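# Follow operating card steps 1-3, leave lever at HOLD

## Task

Carry out steps 1, 2 and 3 of the operating card, finishing with the lever set to HOLD. It fails if the UNDER or OVER light turns on at any point, or if any control is pushed or pulled too hard for too long. The console is loose on the table: lifting or tipping it visibly and letting it fall back costs points. Nothing may stay in its finished state only because the robot holds it there. At the end, release everything and move the gripper away.

## Robot and tools

Robot: a single six-joint UR7e-type arm carrying a two-finger parallel gripper (50 mm maximum opening). There is only one arm, so every row of numbers belongs to it.

Joint order, used in every command row and every per-joint list in results: shoulder pan, shoulder lift, elbow, wrist 1, wrist 2, wrist 3. Stated ranges in radians: pan -3.142 to 3.142, lift -6.283 to 6.283, elbow 0.000 to 3.142, the three wrists -6.283 to 6.283. Real ends may differ by up to 0.010 rad. Load limits: 139 N m for the first three joints, 26 N m for the wrists.

Scene frame: origin on the tabletop under the arm's base, +z up, +y to the left when facing along +x. Results give end_effector_position (metres, the point midway between the finger pads) and end_effector_quat_wxyz in this frame, plus linear and angular velocities. The fingers point along the gripper's own +z and close along its x; fingertips extend 17.5 mm past the reported point. A flat plate juts about 9 cm from the wrist 3 axis toward the gripper's -y and turns with it. Reported hand position gets less accurate at long reach.

Row format (shared by execute_actions and move): 9 numbers, each in [-1, 1]: six joint values, then gripper position, gripper force_limit, gripper speed. The joint values are offsets, not poses, scaled so 1.0 = 1.989 rad. Gripper position is an absolute setting: +1 fully open, about -0.65 pads touching, -1 to close on an object until blocked. force_limit maps -1/0/+1 to roughly 20/102/185 N per pad (actual may be about 17 % above). speed maps -1/0/+1 to 20/85/150 mm/s of gap change.

execute_actions(actions): a list of up to 15 actions; each action is a table of 1 to 15 rows, one row per 1/30 s control step; a short table repeats its last row to fill 15 steps. Joint offsets in every row of an action are measured from the angles at that action's start (for the first action, from the latest reported angles), not from the previous row. An action asking a joint more than 0.010 rad beyond its range is rejected; if the first action is rejected or any action is malformed, nothing runs. An empty list just returns the current state and images.

move(target, speed, blocking): target is one 9-number row; its joint offsets count from the "Joint positions" of the latest result showing them. speed is rad/s for the joint with the longest path, 0.01 to 2, default 0.5. All joints finish together, so the hand traces a curve; duration is clamped to 0.5-10 s. It does not avoid obstacles. With blocking=false the call returns after 0.5 s while motion continues; use wait(0) to poll, and wait or stop before sending further rows or moves. The extra "move:" line reports the ending (done, off_target, moving, held, fault), limits=held or limits=none, and the joint farthest from its target. The arm is stiff: aiming even slightly past a firm contact can trigger a fault.

wait(seconds): 0 to 10 s, holds the last command. stop(): brakes a running move (fingers continue). zoom_image(camera, region): region [x0, y0, x1, y1] in pixels, at most 504 x 504; cameras cam_head_left, cam_head_right, cam_high, cam_low (896x504) and cam_wrist (616x616). show_instructions(): shows the operating card image. read_manual(section): licence texts only. finished_scene(scene): ends the current scene by number; irreversible, so call it only once the lever is at HOLD, the gripper is open and clear.

Motion limits: per step each joint target stays within 0.575 rad of its measured angle, and targets placing the hand over 100 mm from where it is are scaled back. Commands lag about 0.17 s. Big moves may arrive short; send the remainder. "Joint targets" shows what the joints are currently driven toward. "joint sent to its limit" means a joint was clipped at its end; "joint command not followed" means the clearance check altered targets. HELD marks steps in the step-reading list that were held back.

Gripping: send -1 and keep it; object_status 2 means something is held. 0 = moving, 1 = blocked while opening, 3 = reached the setting or pads met (probably nothing held). Changing position by at least 0.01 is needed for a new force_limit or speed to apply. Opening is about (250 - position_measured) x 0.202 mm. Turning only wrist 3 swings the pad point on a 25 mm circle.

Wrist force/torque lines are in the gripper's own axes; noise up to about 2.4 N, offset up to about 4 N, saturation near 50 N; contact force points back into the arm. Use them to detect pressing on controls.

Avoid: contact torque at a joint's load limit, or 150 N external force anywhere, causes a 10 s stop and cancels the rest of the call. Motors heat while loaded; MOTOR HOT appears at 70 °C and brakes engage at 85 °C. Press controls gently and briefly, watch the UNDER and OVER lights, never lift or tip the console, never knock anything off the table, and avoid slams and drops. Smooth, quick, low-effort motion is preferred.

Each tool is called after "Call:" as a command line: name --argument value for each argument, lists and objects as JSON in quotes; but a table of rows of numbers goes row by row, as --pt "numbers of a row", without its own name.

## Session

Call:
show_instructions

Call:
execute_actions --actions '[]'

Reference images for this scene: operating card.

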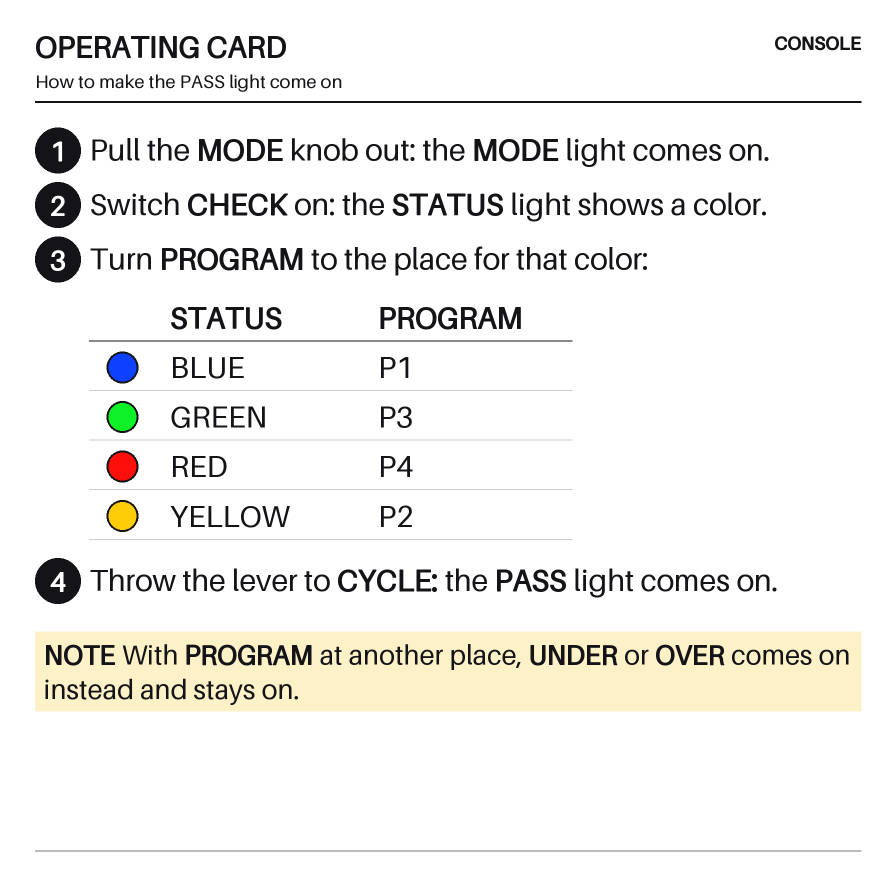

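Scene clock: 0.00 s.
end_effector_position=(+0.6648, -0.0743, +0.3613) position_measured=3 object_status=3 end_effector_quat_wxyz=(-0.069, -0.535, +0.840, -0.056) end_effector_velocity=(+0.000, -0.000, -0.000) end_effector_angular_velocity=(+0.000, +0.001, +0.001)
Joint names: [shoulder pan, shoulder lift, elbow, wrist 1, wrist 2, wrist 3]
Joint positions: [ 0.262 -1.943  1.915 -2.224 -2.117 -2.753]
Joint velocities: [-0.001  0.    -0.     0.001  0.001 -0.001]
Motor temperatures (°C, as the motors report them): [28 30 32 38 35 38]
Wrist force (N, on the end effector, along its own x y z axes, offset not removed): no reading
Wrist torque (N m, same axes, about the end effector's origin, offset not removed): no reading
Joint targets: [0.262 -1.943 1.915 -2.224 -2.117 -2.753]
camera_calibration (this result's frames):
cam_wrist: T_world_to_cam=[[-0.457195, -0.874606, 0.161361, 0.188355], [-0.832496, 0.484695, 0.268369, 0.489104], [-0.312928, -0.0116357, -0.949706, 0.694168], [0, 0, 0, 1]] pos_world=[0.710516, -0.0642524, 0.497602]

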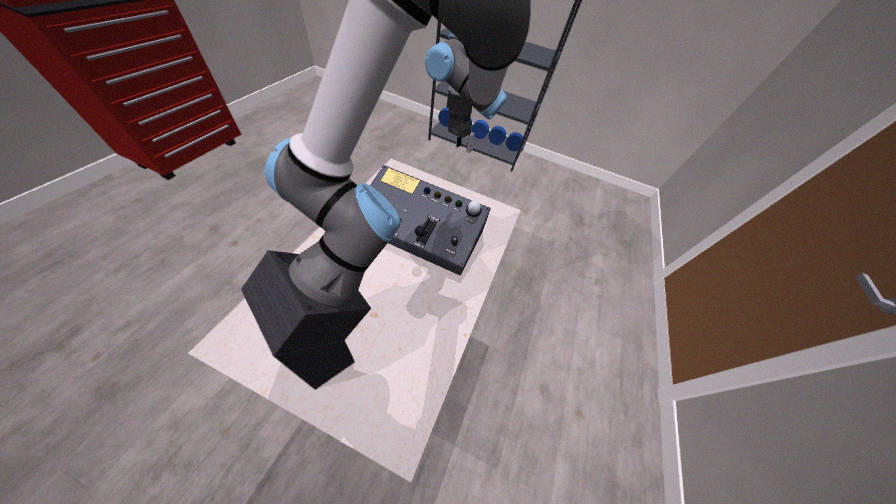

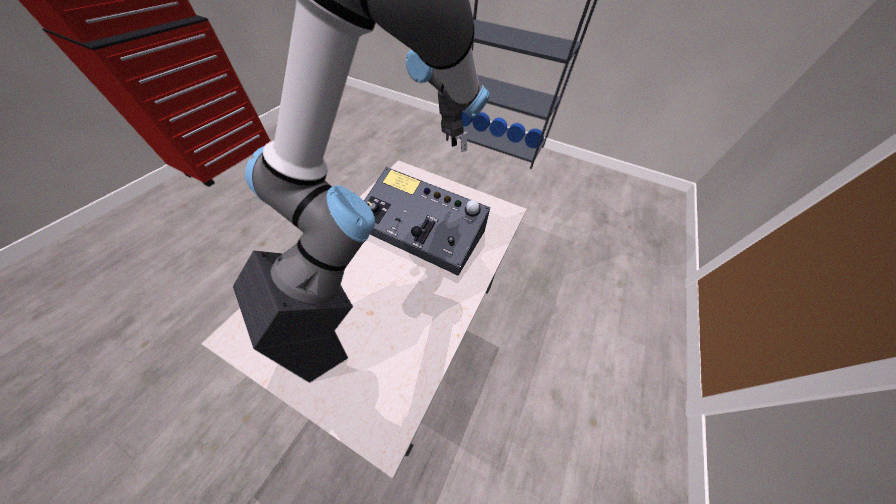

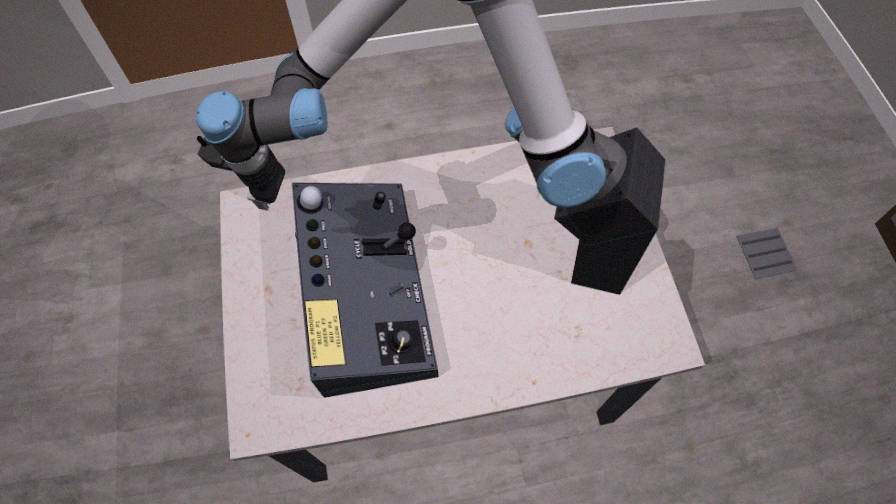

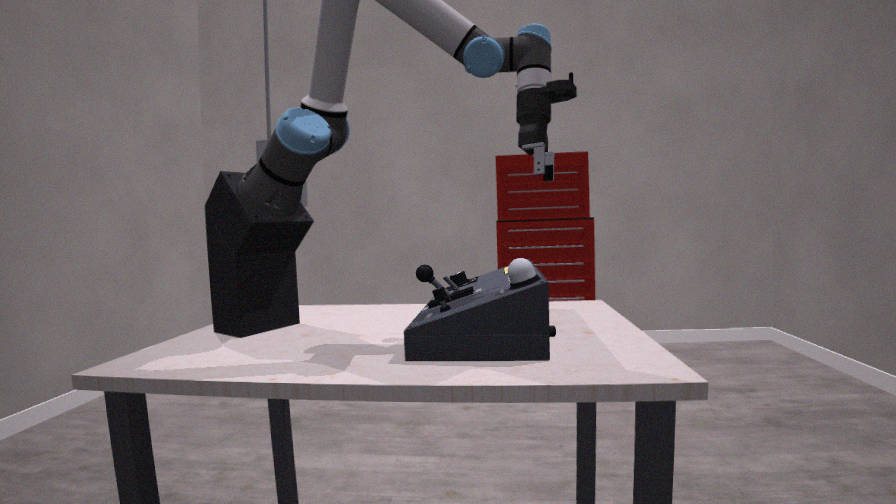

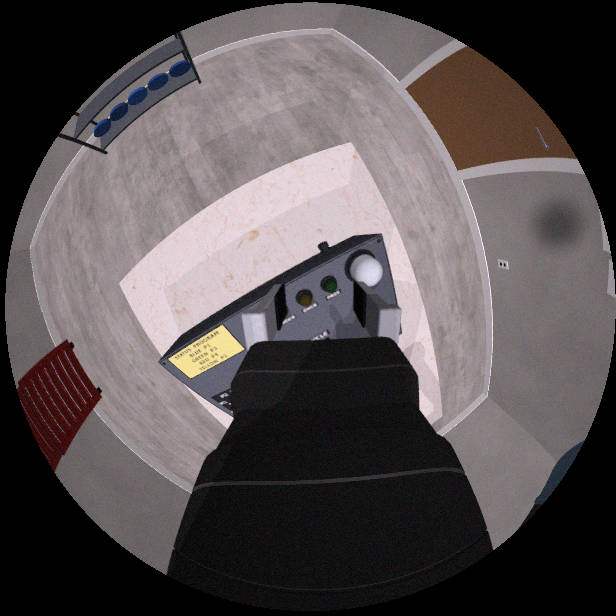

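Call:
zoom_image --camera "cam_low" --region '[390,240,570,370]'

Call:
zoom_image --camera "cam_high" --region '[280,170,460,410]'

Region (390, 240, 570, 370) of cam_low's 896x504 image, scaled by 2.800, with more detail than that image has.

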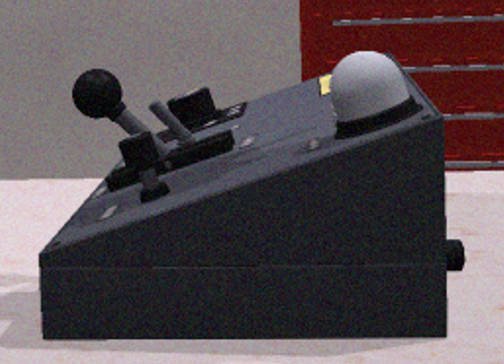

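Region (280, 170, 460, 410) of cam_high's 896x504 image, scaled by 2.100, with more detail than that image has; it fills the left 378 columns of this view, and the rest is white.

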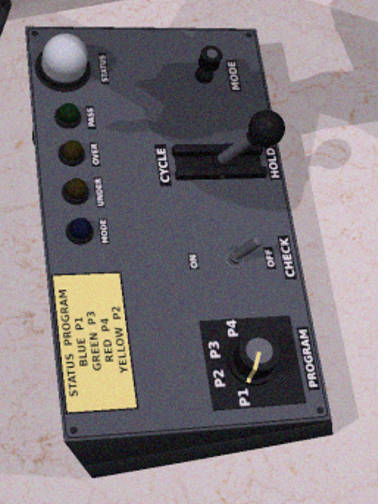

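Call:
move --target '[-0.5068,-0.0887,0.3620,-0.3069,0.4444,-0.5993,1,-0.6,0]' --speed 0.8

Scene clock: 43.27 s.
end_effector_position=(+0.4412, -0.1718, +0.1753) position_measured=3 object_status=3 end_effector_quat_wxyz=(+0.000, +0.708, -0.706, -0.000) end_effector_velocity=(-0.000, +0.000, -0.000) end_effector_angular_velocity=(+0.000, -0.001, +0.000)
Joint names: [shoulder pan, shoulder lift, elbow, wrist 1, wrist 2, wrist 3]
Joint positions: [-0.746 -2.119  2.635 -2.834 -1.234 -3.945]
Joint velocities: [-0.001 -0.     0.002 -0.002  0.002 -0.001]
Motor temperatures (°C, as the motors report them): [28 30 32 38 35 38]
Wrist force (N, on the end effector, along its own x y z axes, offset not removed): [0.6 -0.8 -0.3]
Wrist torque (N m, same axes, about the end effector's origin, offset not removed): [-0.16 0.09 -0.18]
Joint targets: [-0.746 -2.119 2.635 -2.834 -1.234 -3.945]
move: done; limits=none; farthest joint: the shoulder pan, 0.000 radians from its target (1.008 radians at the start)
camera_calibration (this result's frames):
cam_wrist: T_world_to_cam=[[-0.0401678, -0.999098, -0.0138023, -0.143817], [-0.953644, 0.03421, 0.298985, 0.370848], [-0.298243, 0.025172, -0.954158, 0.447018], [0, 0, 0, 1]] pos_world=[0.4812, -0.167626, 0.313663]

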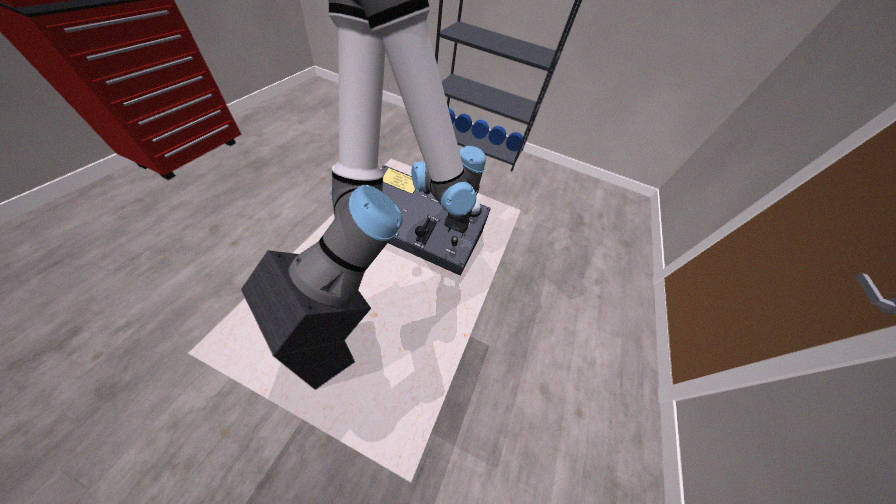

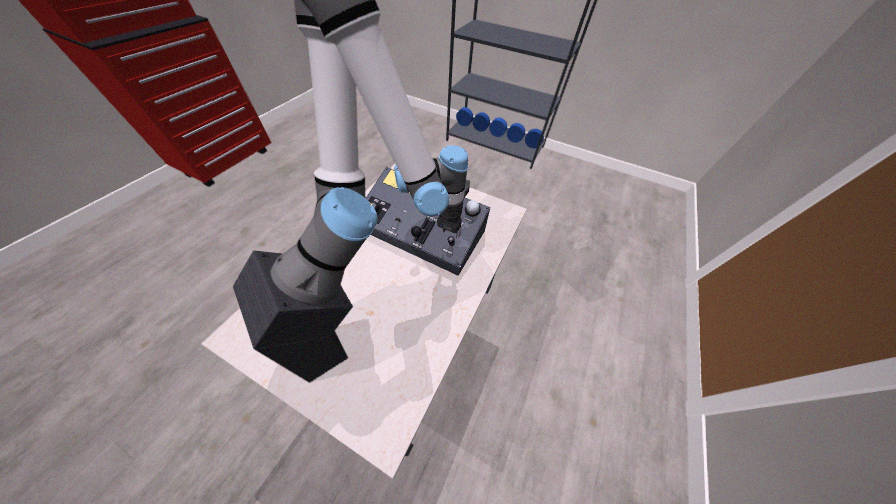

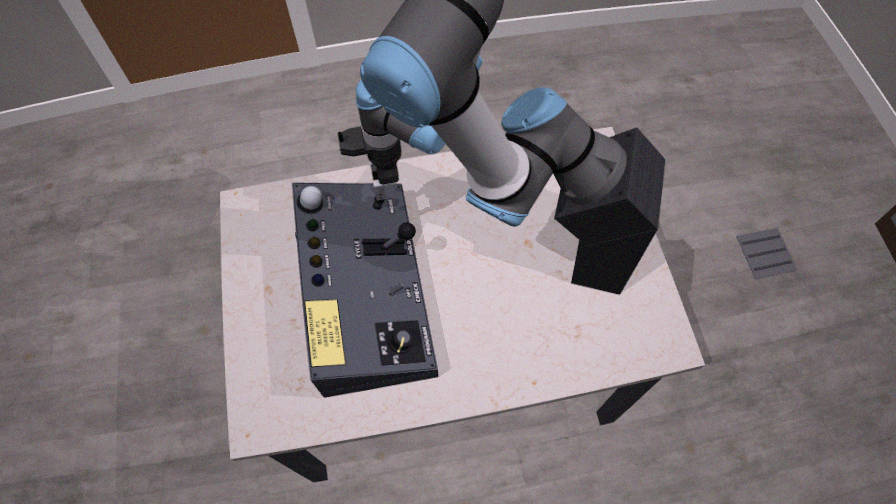

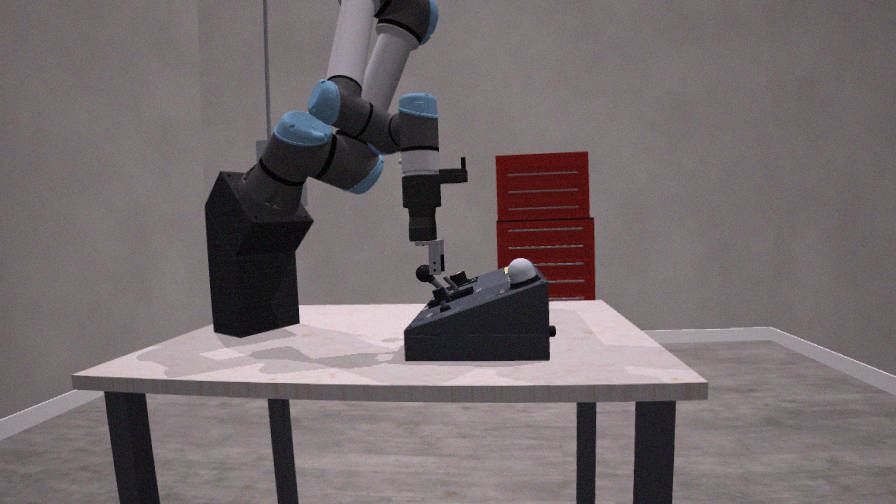

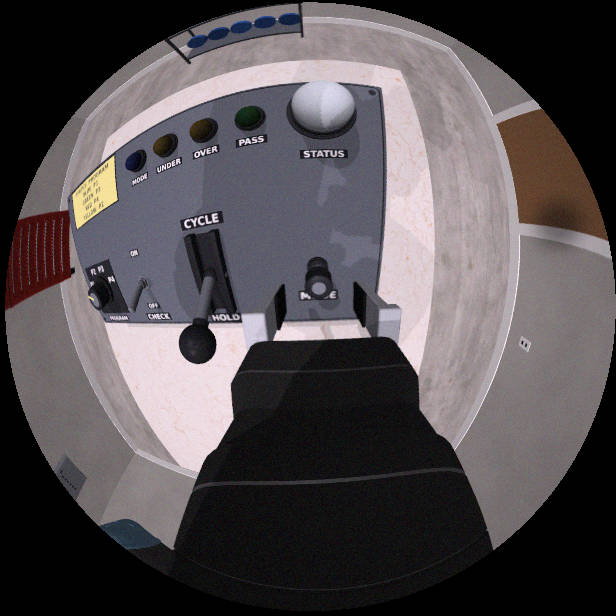

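Call:
zoom_image --camera "cam_low" --region '[400,230,490,320]'

Call:
zoom_image --camera "cam_wrist" --region '[240,240,400,350]'

Region (400, 230, 490, 320) of cam_low's 896x504 image, scaled by 5.600, with more detail than that image has.

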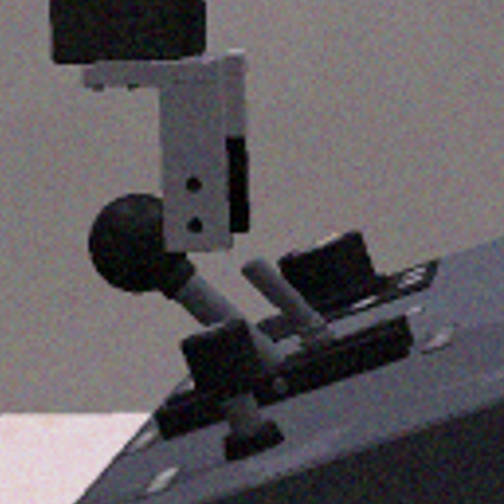

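Region (240, 240, 400, 350) of cam_wrist's 616x616 image, scaled by 3.150, with more detail than that image has; it fills the top 346 rows of this view, and the rest is white.

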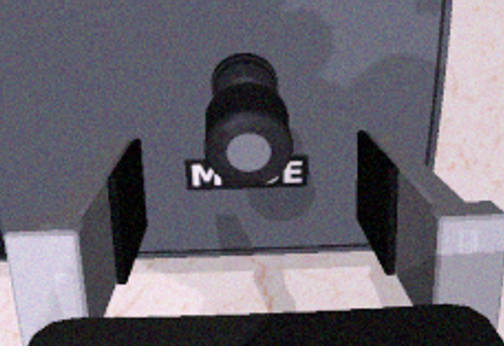

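Call:
move --target '[0.0425,0.1537,-0.0103,-0.1533,-0.0293,0.0327,0.6,-0.6,0]' --speed 0.4

Call:
zoom_image --camera "cam_wrist" --region '[240,240,400,350]'

Call:
zoom_image --camera "cam_low" --region '[400,230,490,320]'

Scene clock: 65.20 s.
end_effector_position=(+0.4440, -0.1728, +0.1189) position_measured=63 object_status=3 end_effector_quat_wxyz=(+0.001, +0.708, -0.706, -0.000) end_effector_velocity=(-0.001, -0.000, -0.000) end_effector_angular_velocity=(-0.002, +0.001, +0.000)
Joint names: [shoulder pan, shoulder lift, elbow, wrist 1, wrist 2, wrist 3]
Joint positions: [-0.661 -1.813  2.614 -3.139 -1.292 -3.88 ]
Joint velocities: [ 0.     0.002  0.    -0.002 -0.003 -0.   ]
Motor temperatures (°C, as the motors report them): [28 30 32 38 35 38]
Wrist force (N, on the end effector, along its own x y z axes, offset not removed): [0.8 0.2 -1.2]
Wrist torque (N m, same axes, about the end effector's origin, offset not removed): [0.22 -0.14 -0.10]
Joint targets: [-0.661 -1.813 2.614 -3.139 -1.292 -3.880]
move: done; limits=none; farthest joint: the shoulder pan, 0.000 radians from its target (0.084 radians at the start)
camera_calibration (this result's frames):
cam_wrist: T_world_to_cam=[[-0.0407231, -0.999078, -0.013579, -0.145207], [-0.953625, 0.0348069, 0.298977, 0.390491], [-0.298228, 0.0251245, -0.954164, 0.394062], [0, 0, 0, 1]] pos_world=[0.483989, -0.168566, 0.25728]

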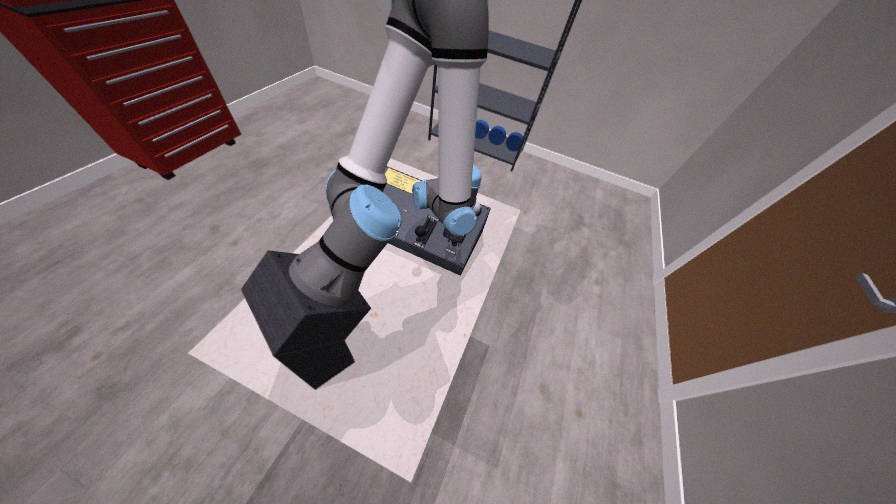

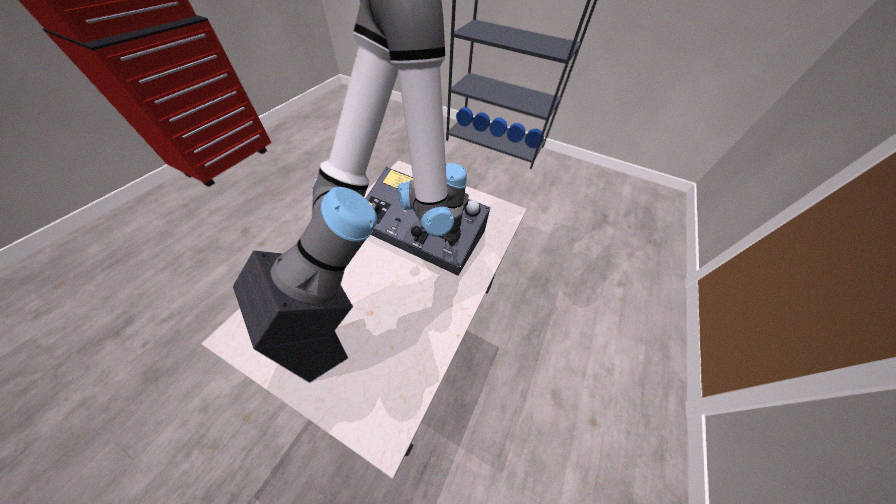

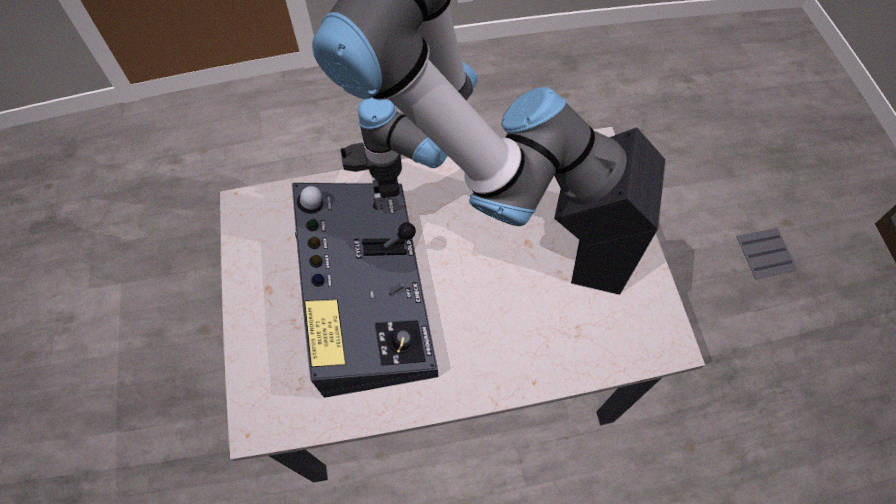

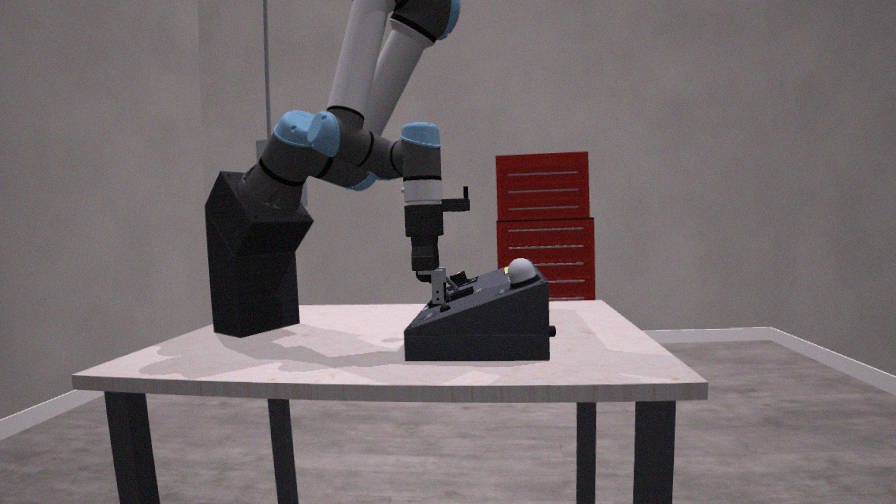

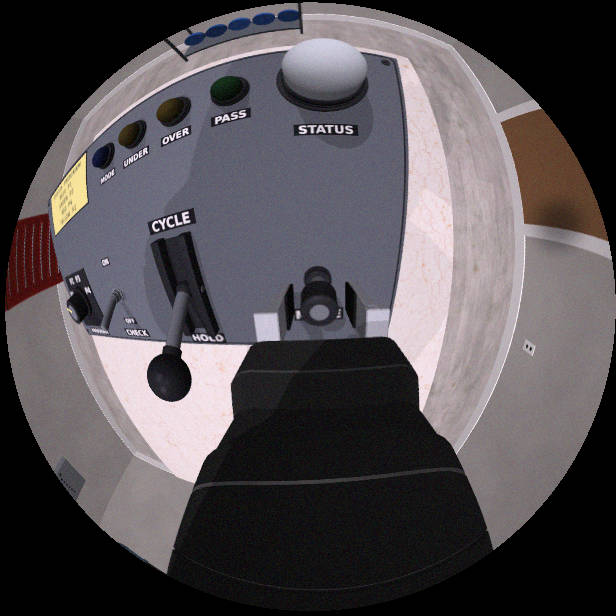

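Region (240, 240, 400, 350) of cam_wrist's 616x616 image, scaled by 3.150, with more detail than that image has; it fills the top 346 rows of this view, and the rest is white.

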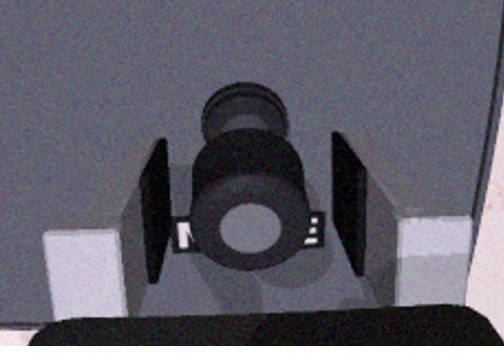

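Region (400, 230, 490, 320) of cam_low's 896x504 image, scaled by 5.600, with more detail than that image has.

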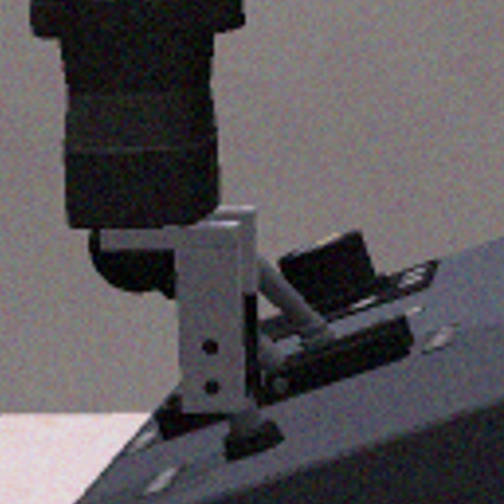

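Call:
move --target '[0.00104,0.0002,0.00034,-0.00077,-0.0007,0.0008,-1,-0.6,-1]'

Scene clock: 77.33 s.
end_effector_position=(+0.4440, -0.1720, +0.1189) position_measured=131 object_status=2 end_effector_quat_wxyz=(+0.000, +0.708, -0.706, -0.000) end_effector_velocity=(-0.000, -0.000, -0.000) end_effector_angular_velocity=(+0.000, +0.002, -0.002)
Joint names: [shoulder pan, shoulder lift, elbow, wrist 1, wrist 2, wrist 3]
Joint positions: [-0.659 -1.813  2.615 -3.14  -1.293 -3.878]
Joint velocities: [-0.     0.001 -0.001  0.001 -0.001  0.001]
Motor temperatures (°C, as the motors report them): [28 30 32 38 35 38]
Wrist force (N, on the end effector, along its own x y z axes, offset not removed): [0.6 -1.7 -1.0]
Wrist torque (N m, same axes, about the end effector's origin, offset not removed): [-0.02 -0.27 -0.14]
Joint targets: [-0.659 -1.813 2.615 -3.140 -1.293 -3.878]
move: done; limits=none; farthest joint: the shoulder pan, 0.000 radians from its target (0.002 radians at the start)
camera_calibration (this result's frames):
cam_wrist: T_world_to_cam=[[-0.0407505, -0.999077, -0.0136084, -0.144476], [-0.953643, 0.0348257, 0.298919, 0.390498], [-0.298169, 0.0251587, -0.954181, 0.394039], [0, 0, 0, 1]] pos_world=[0.483998, -0.167855, 0.257292]

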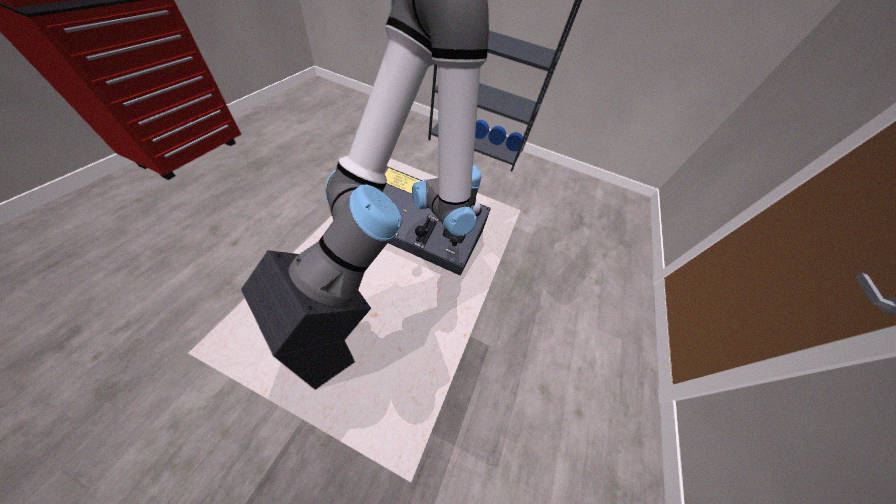

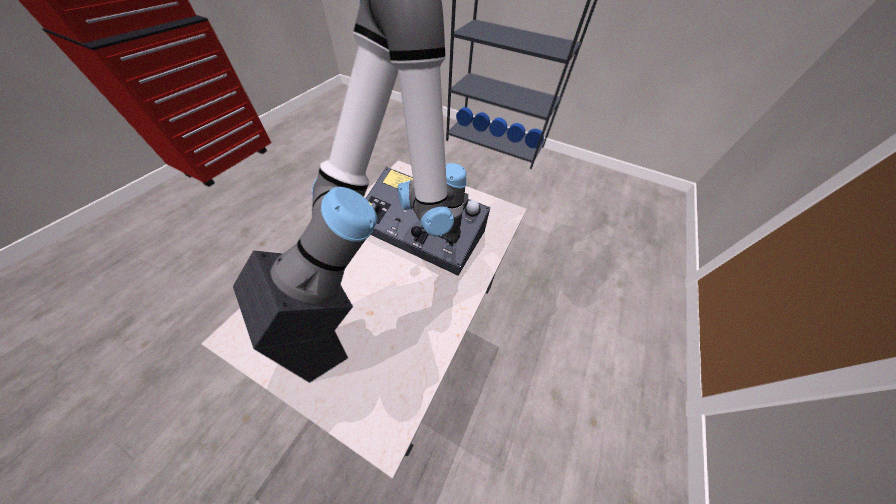

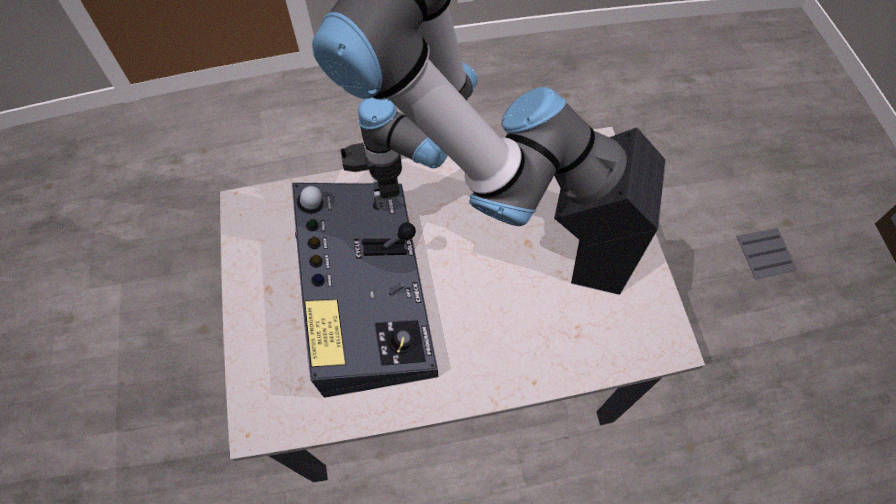

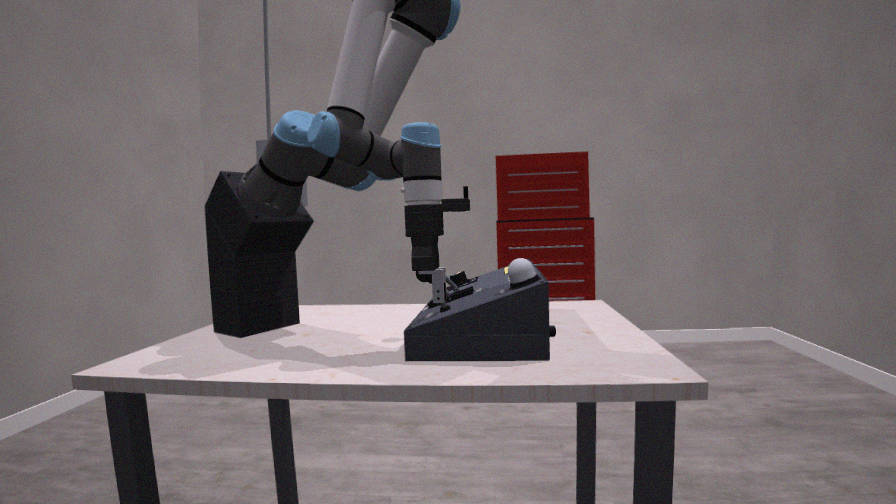

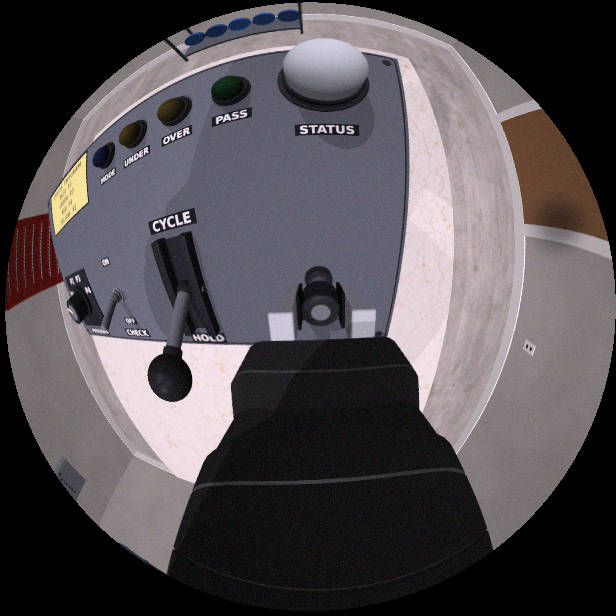

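Call:
move --target '[-0.0119,-0.0312,0.0078,0.0259,0.0083,-0.0089,-1,-0.6,-1]' --speed 0.09

Scene clock: 89.20 s.
end_effector_position=(+0.4404, -0.1720, +0.1303) position_measured=131 object_status=2 end_effector_quat_wxyz=(+0.000, +0.708, -0.706, -0.000) end_effector_velocity=(-0.000, -0.000, +0.000) end_effector_angular_velocity=(-0.000, -0.000, -0.002)
Joint names: [shoulder pan, shoulder lift, elbow, wrist 1, wrist 2, wrist 3]
Joint positions: [-0.683 -1.875  2.63  -3.089 -1.277 -3.896]
Joint velocities: [-0.001 -0.002  0.001  0.001  0.001  0.001]
Motor temperatures (°C, as the motors report them): [28 30 32 38 35 38]
Wrist force (N, on the end effector, along its own x y z axes, offset not removed): [-1.6 3.7 -5.9]
Wrist torque (N m, same axes, about the end effector's origin, offset not removed): [-0.05 0.05 -0.23]
Joint targets: [-0.683 -1.875 2.630 -3.089 -1.277 -3.896]
move: done; limits=none; farthest joint: the wrist 1, 0.001 radians from its target (0.052 radians at the start)
camera_calibration (this result's frames):
cam_wrist: T_world_to_cam=[[-0.0408273, -0.999073, -0.0136468, -0.144402], [-0.953671, 0.0348902, 0.298822, 0.383661], [-0.298069, 0.0252147, -0.954211, 0.403815], [0, 0, 0, 1]] pos_world=[0.480356, -0.167836, 0.268708]

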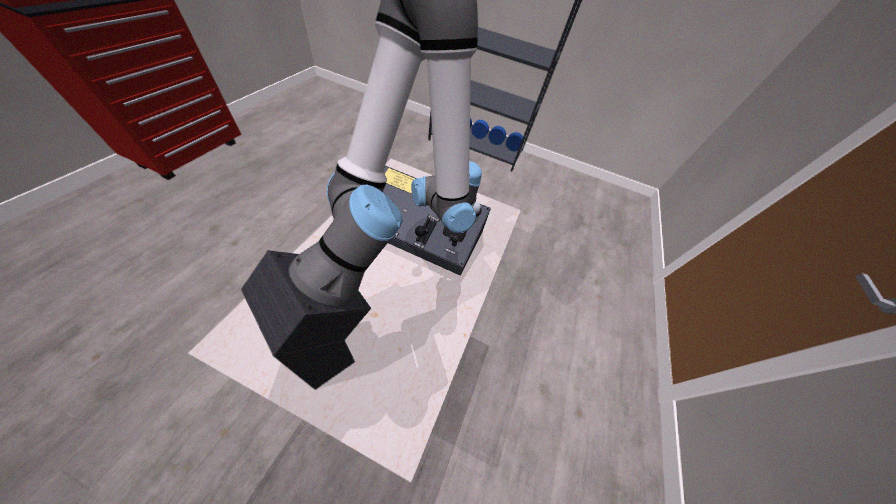

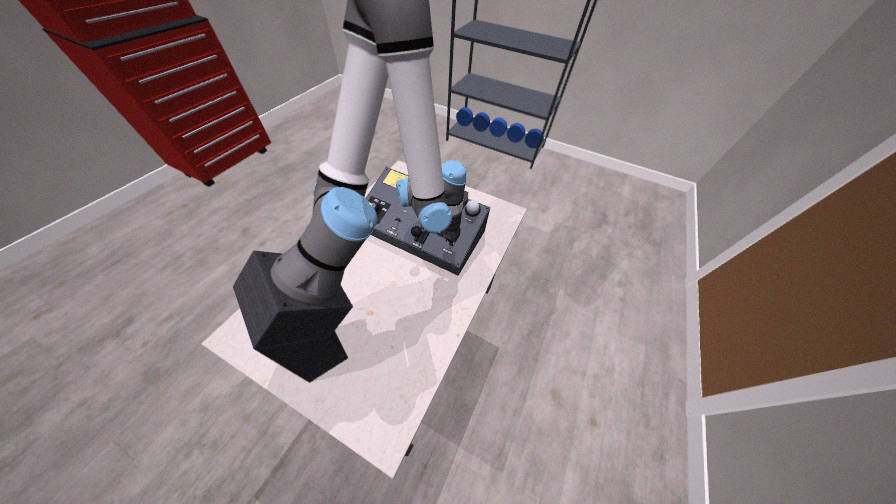

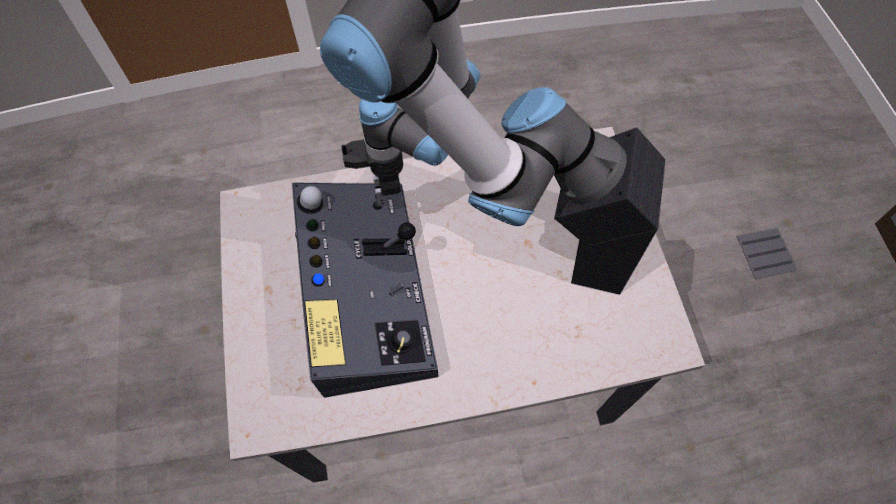

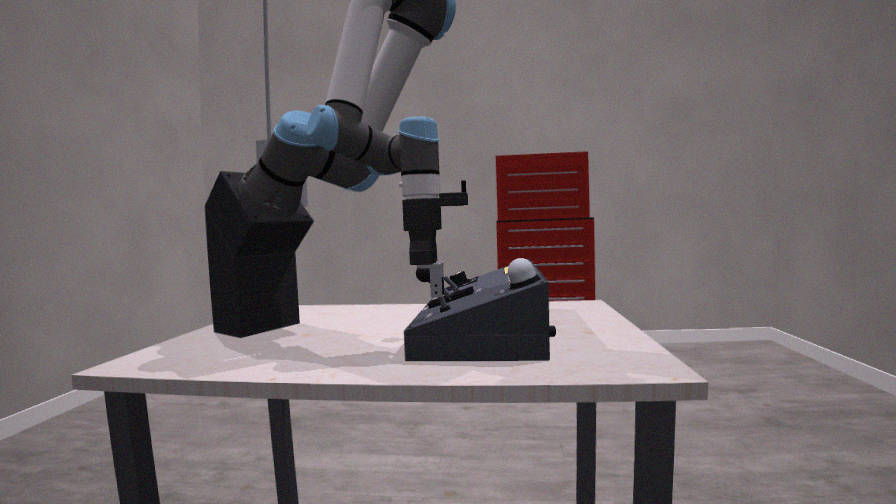

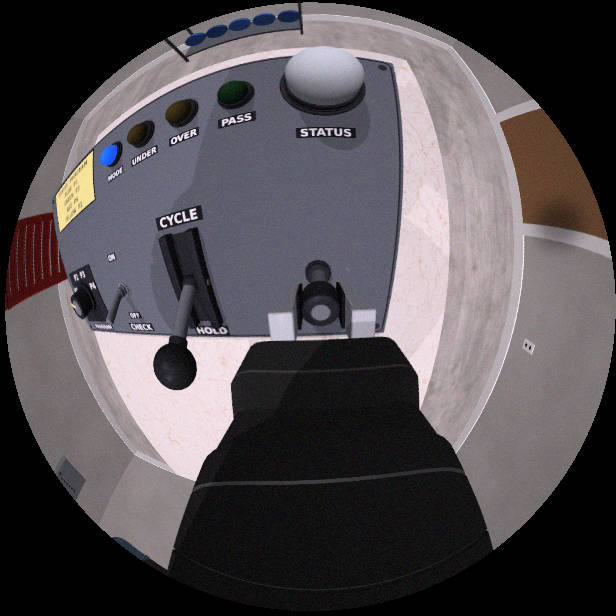

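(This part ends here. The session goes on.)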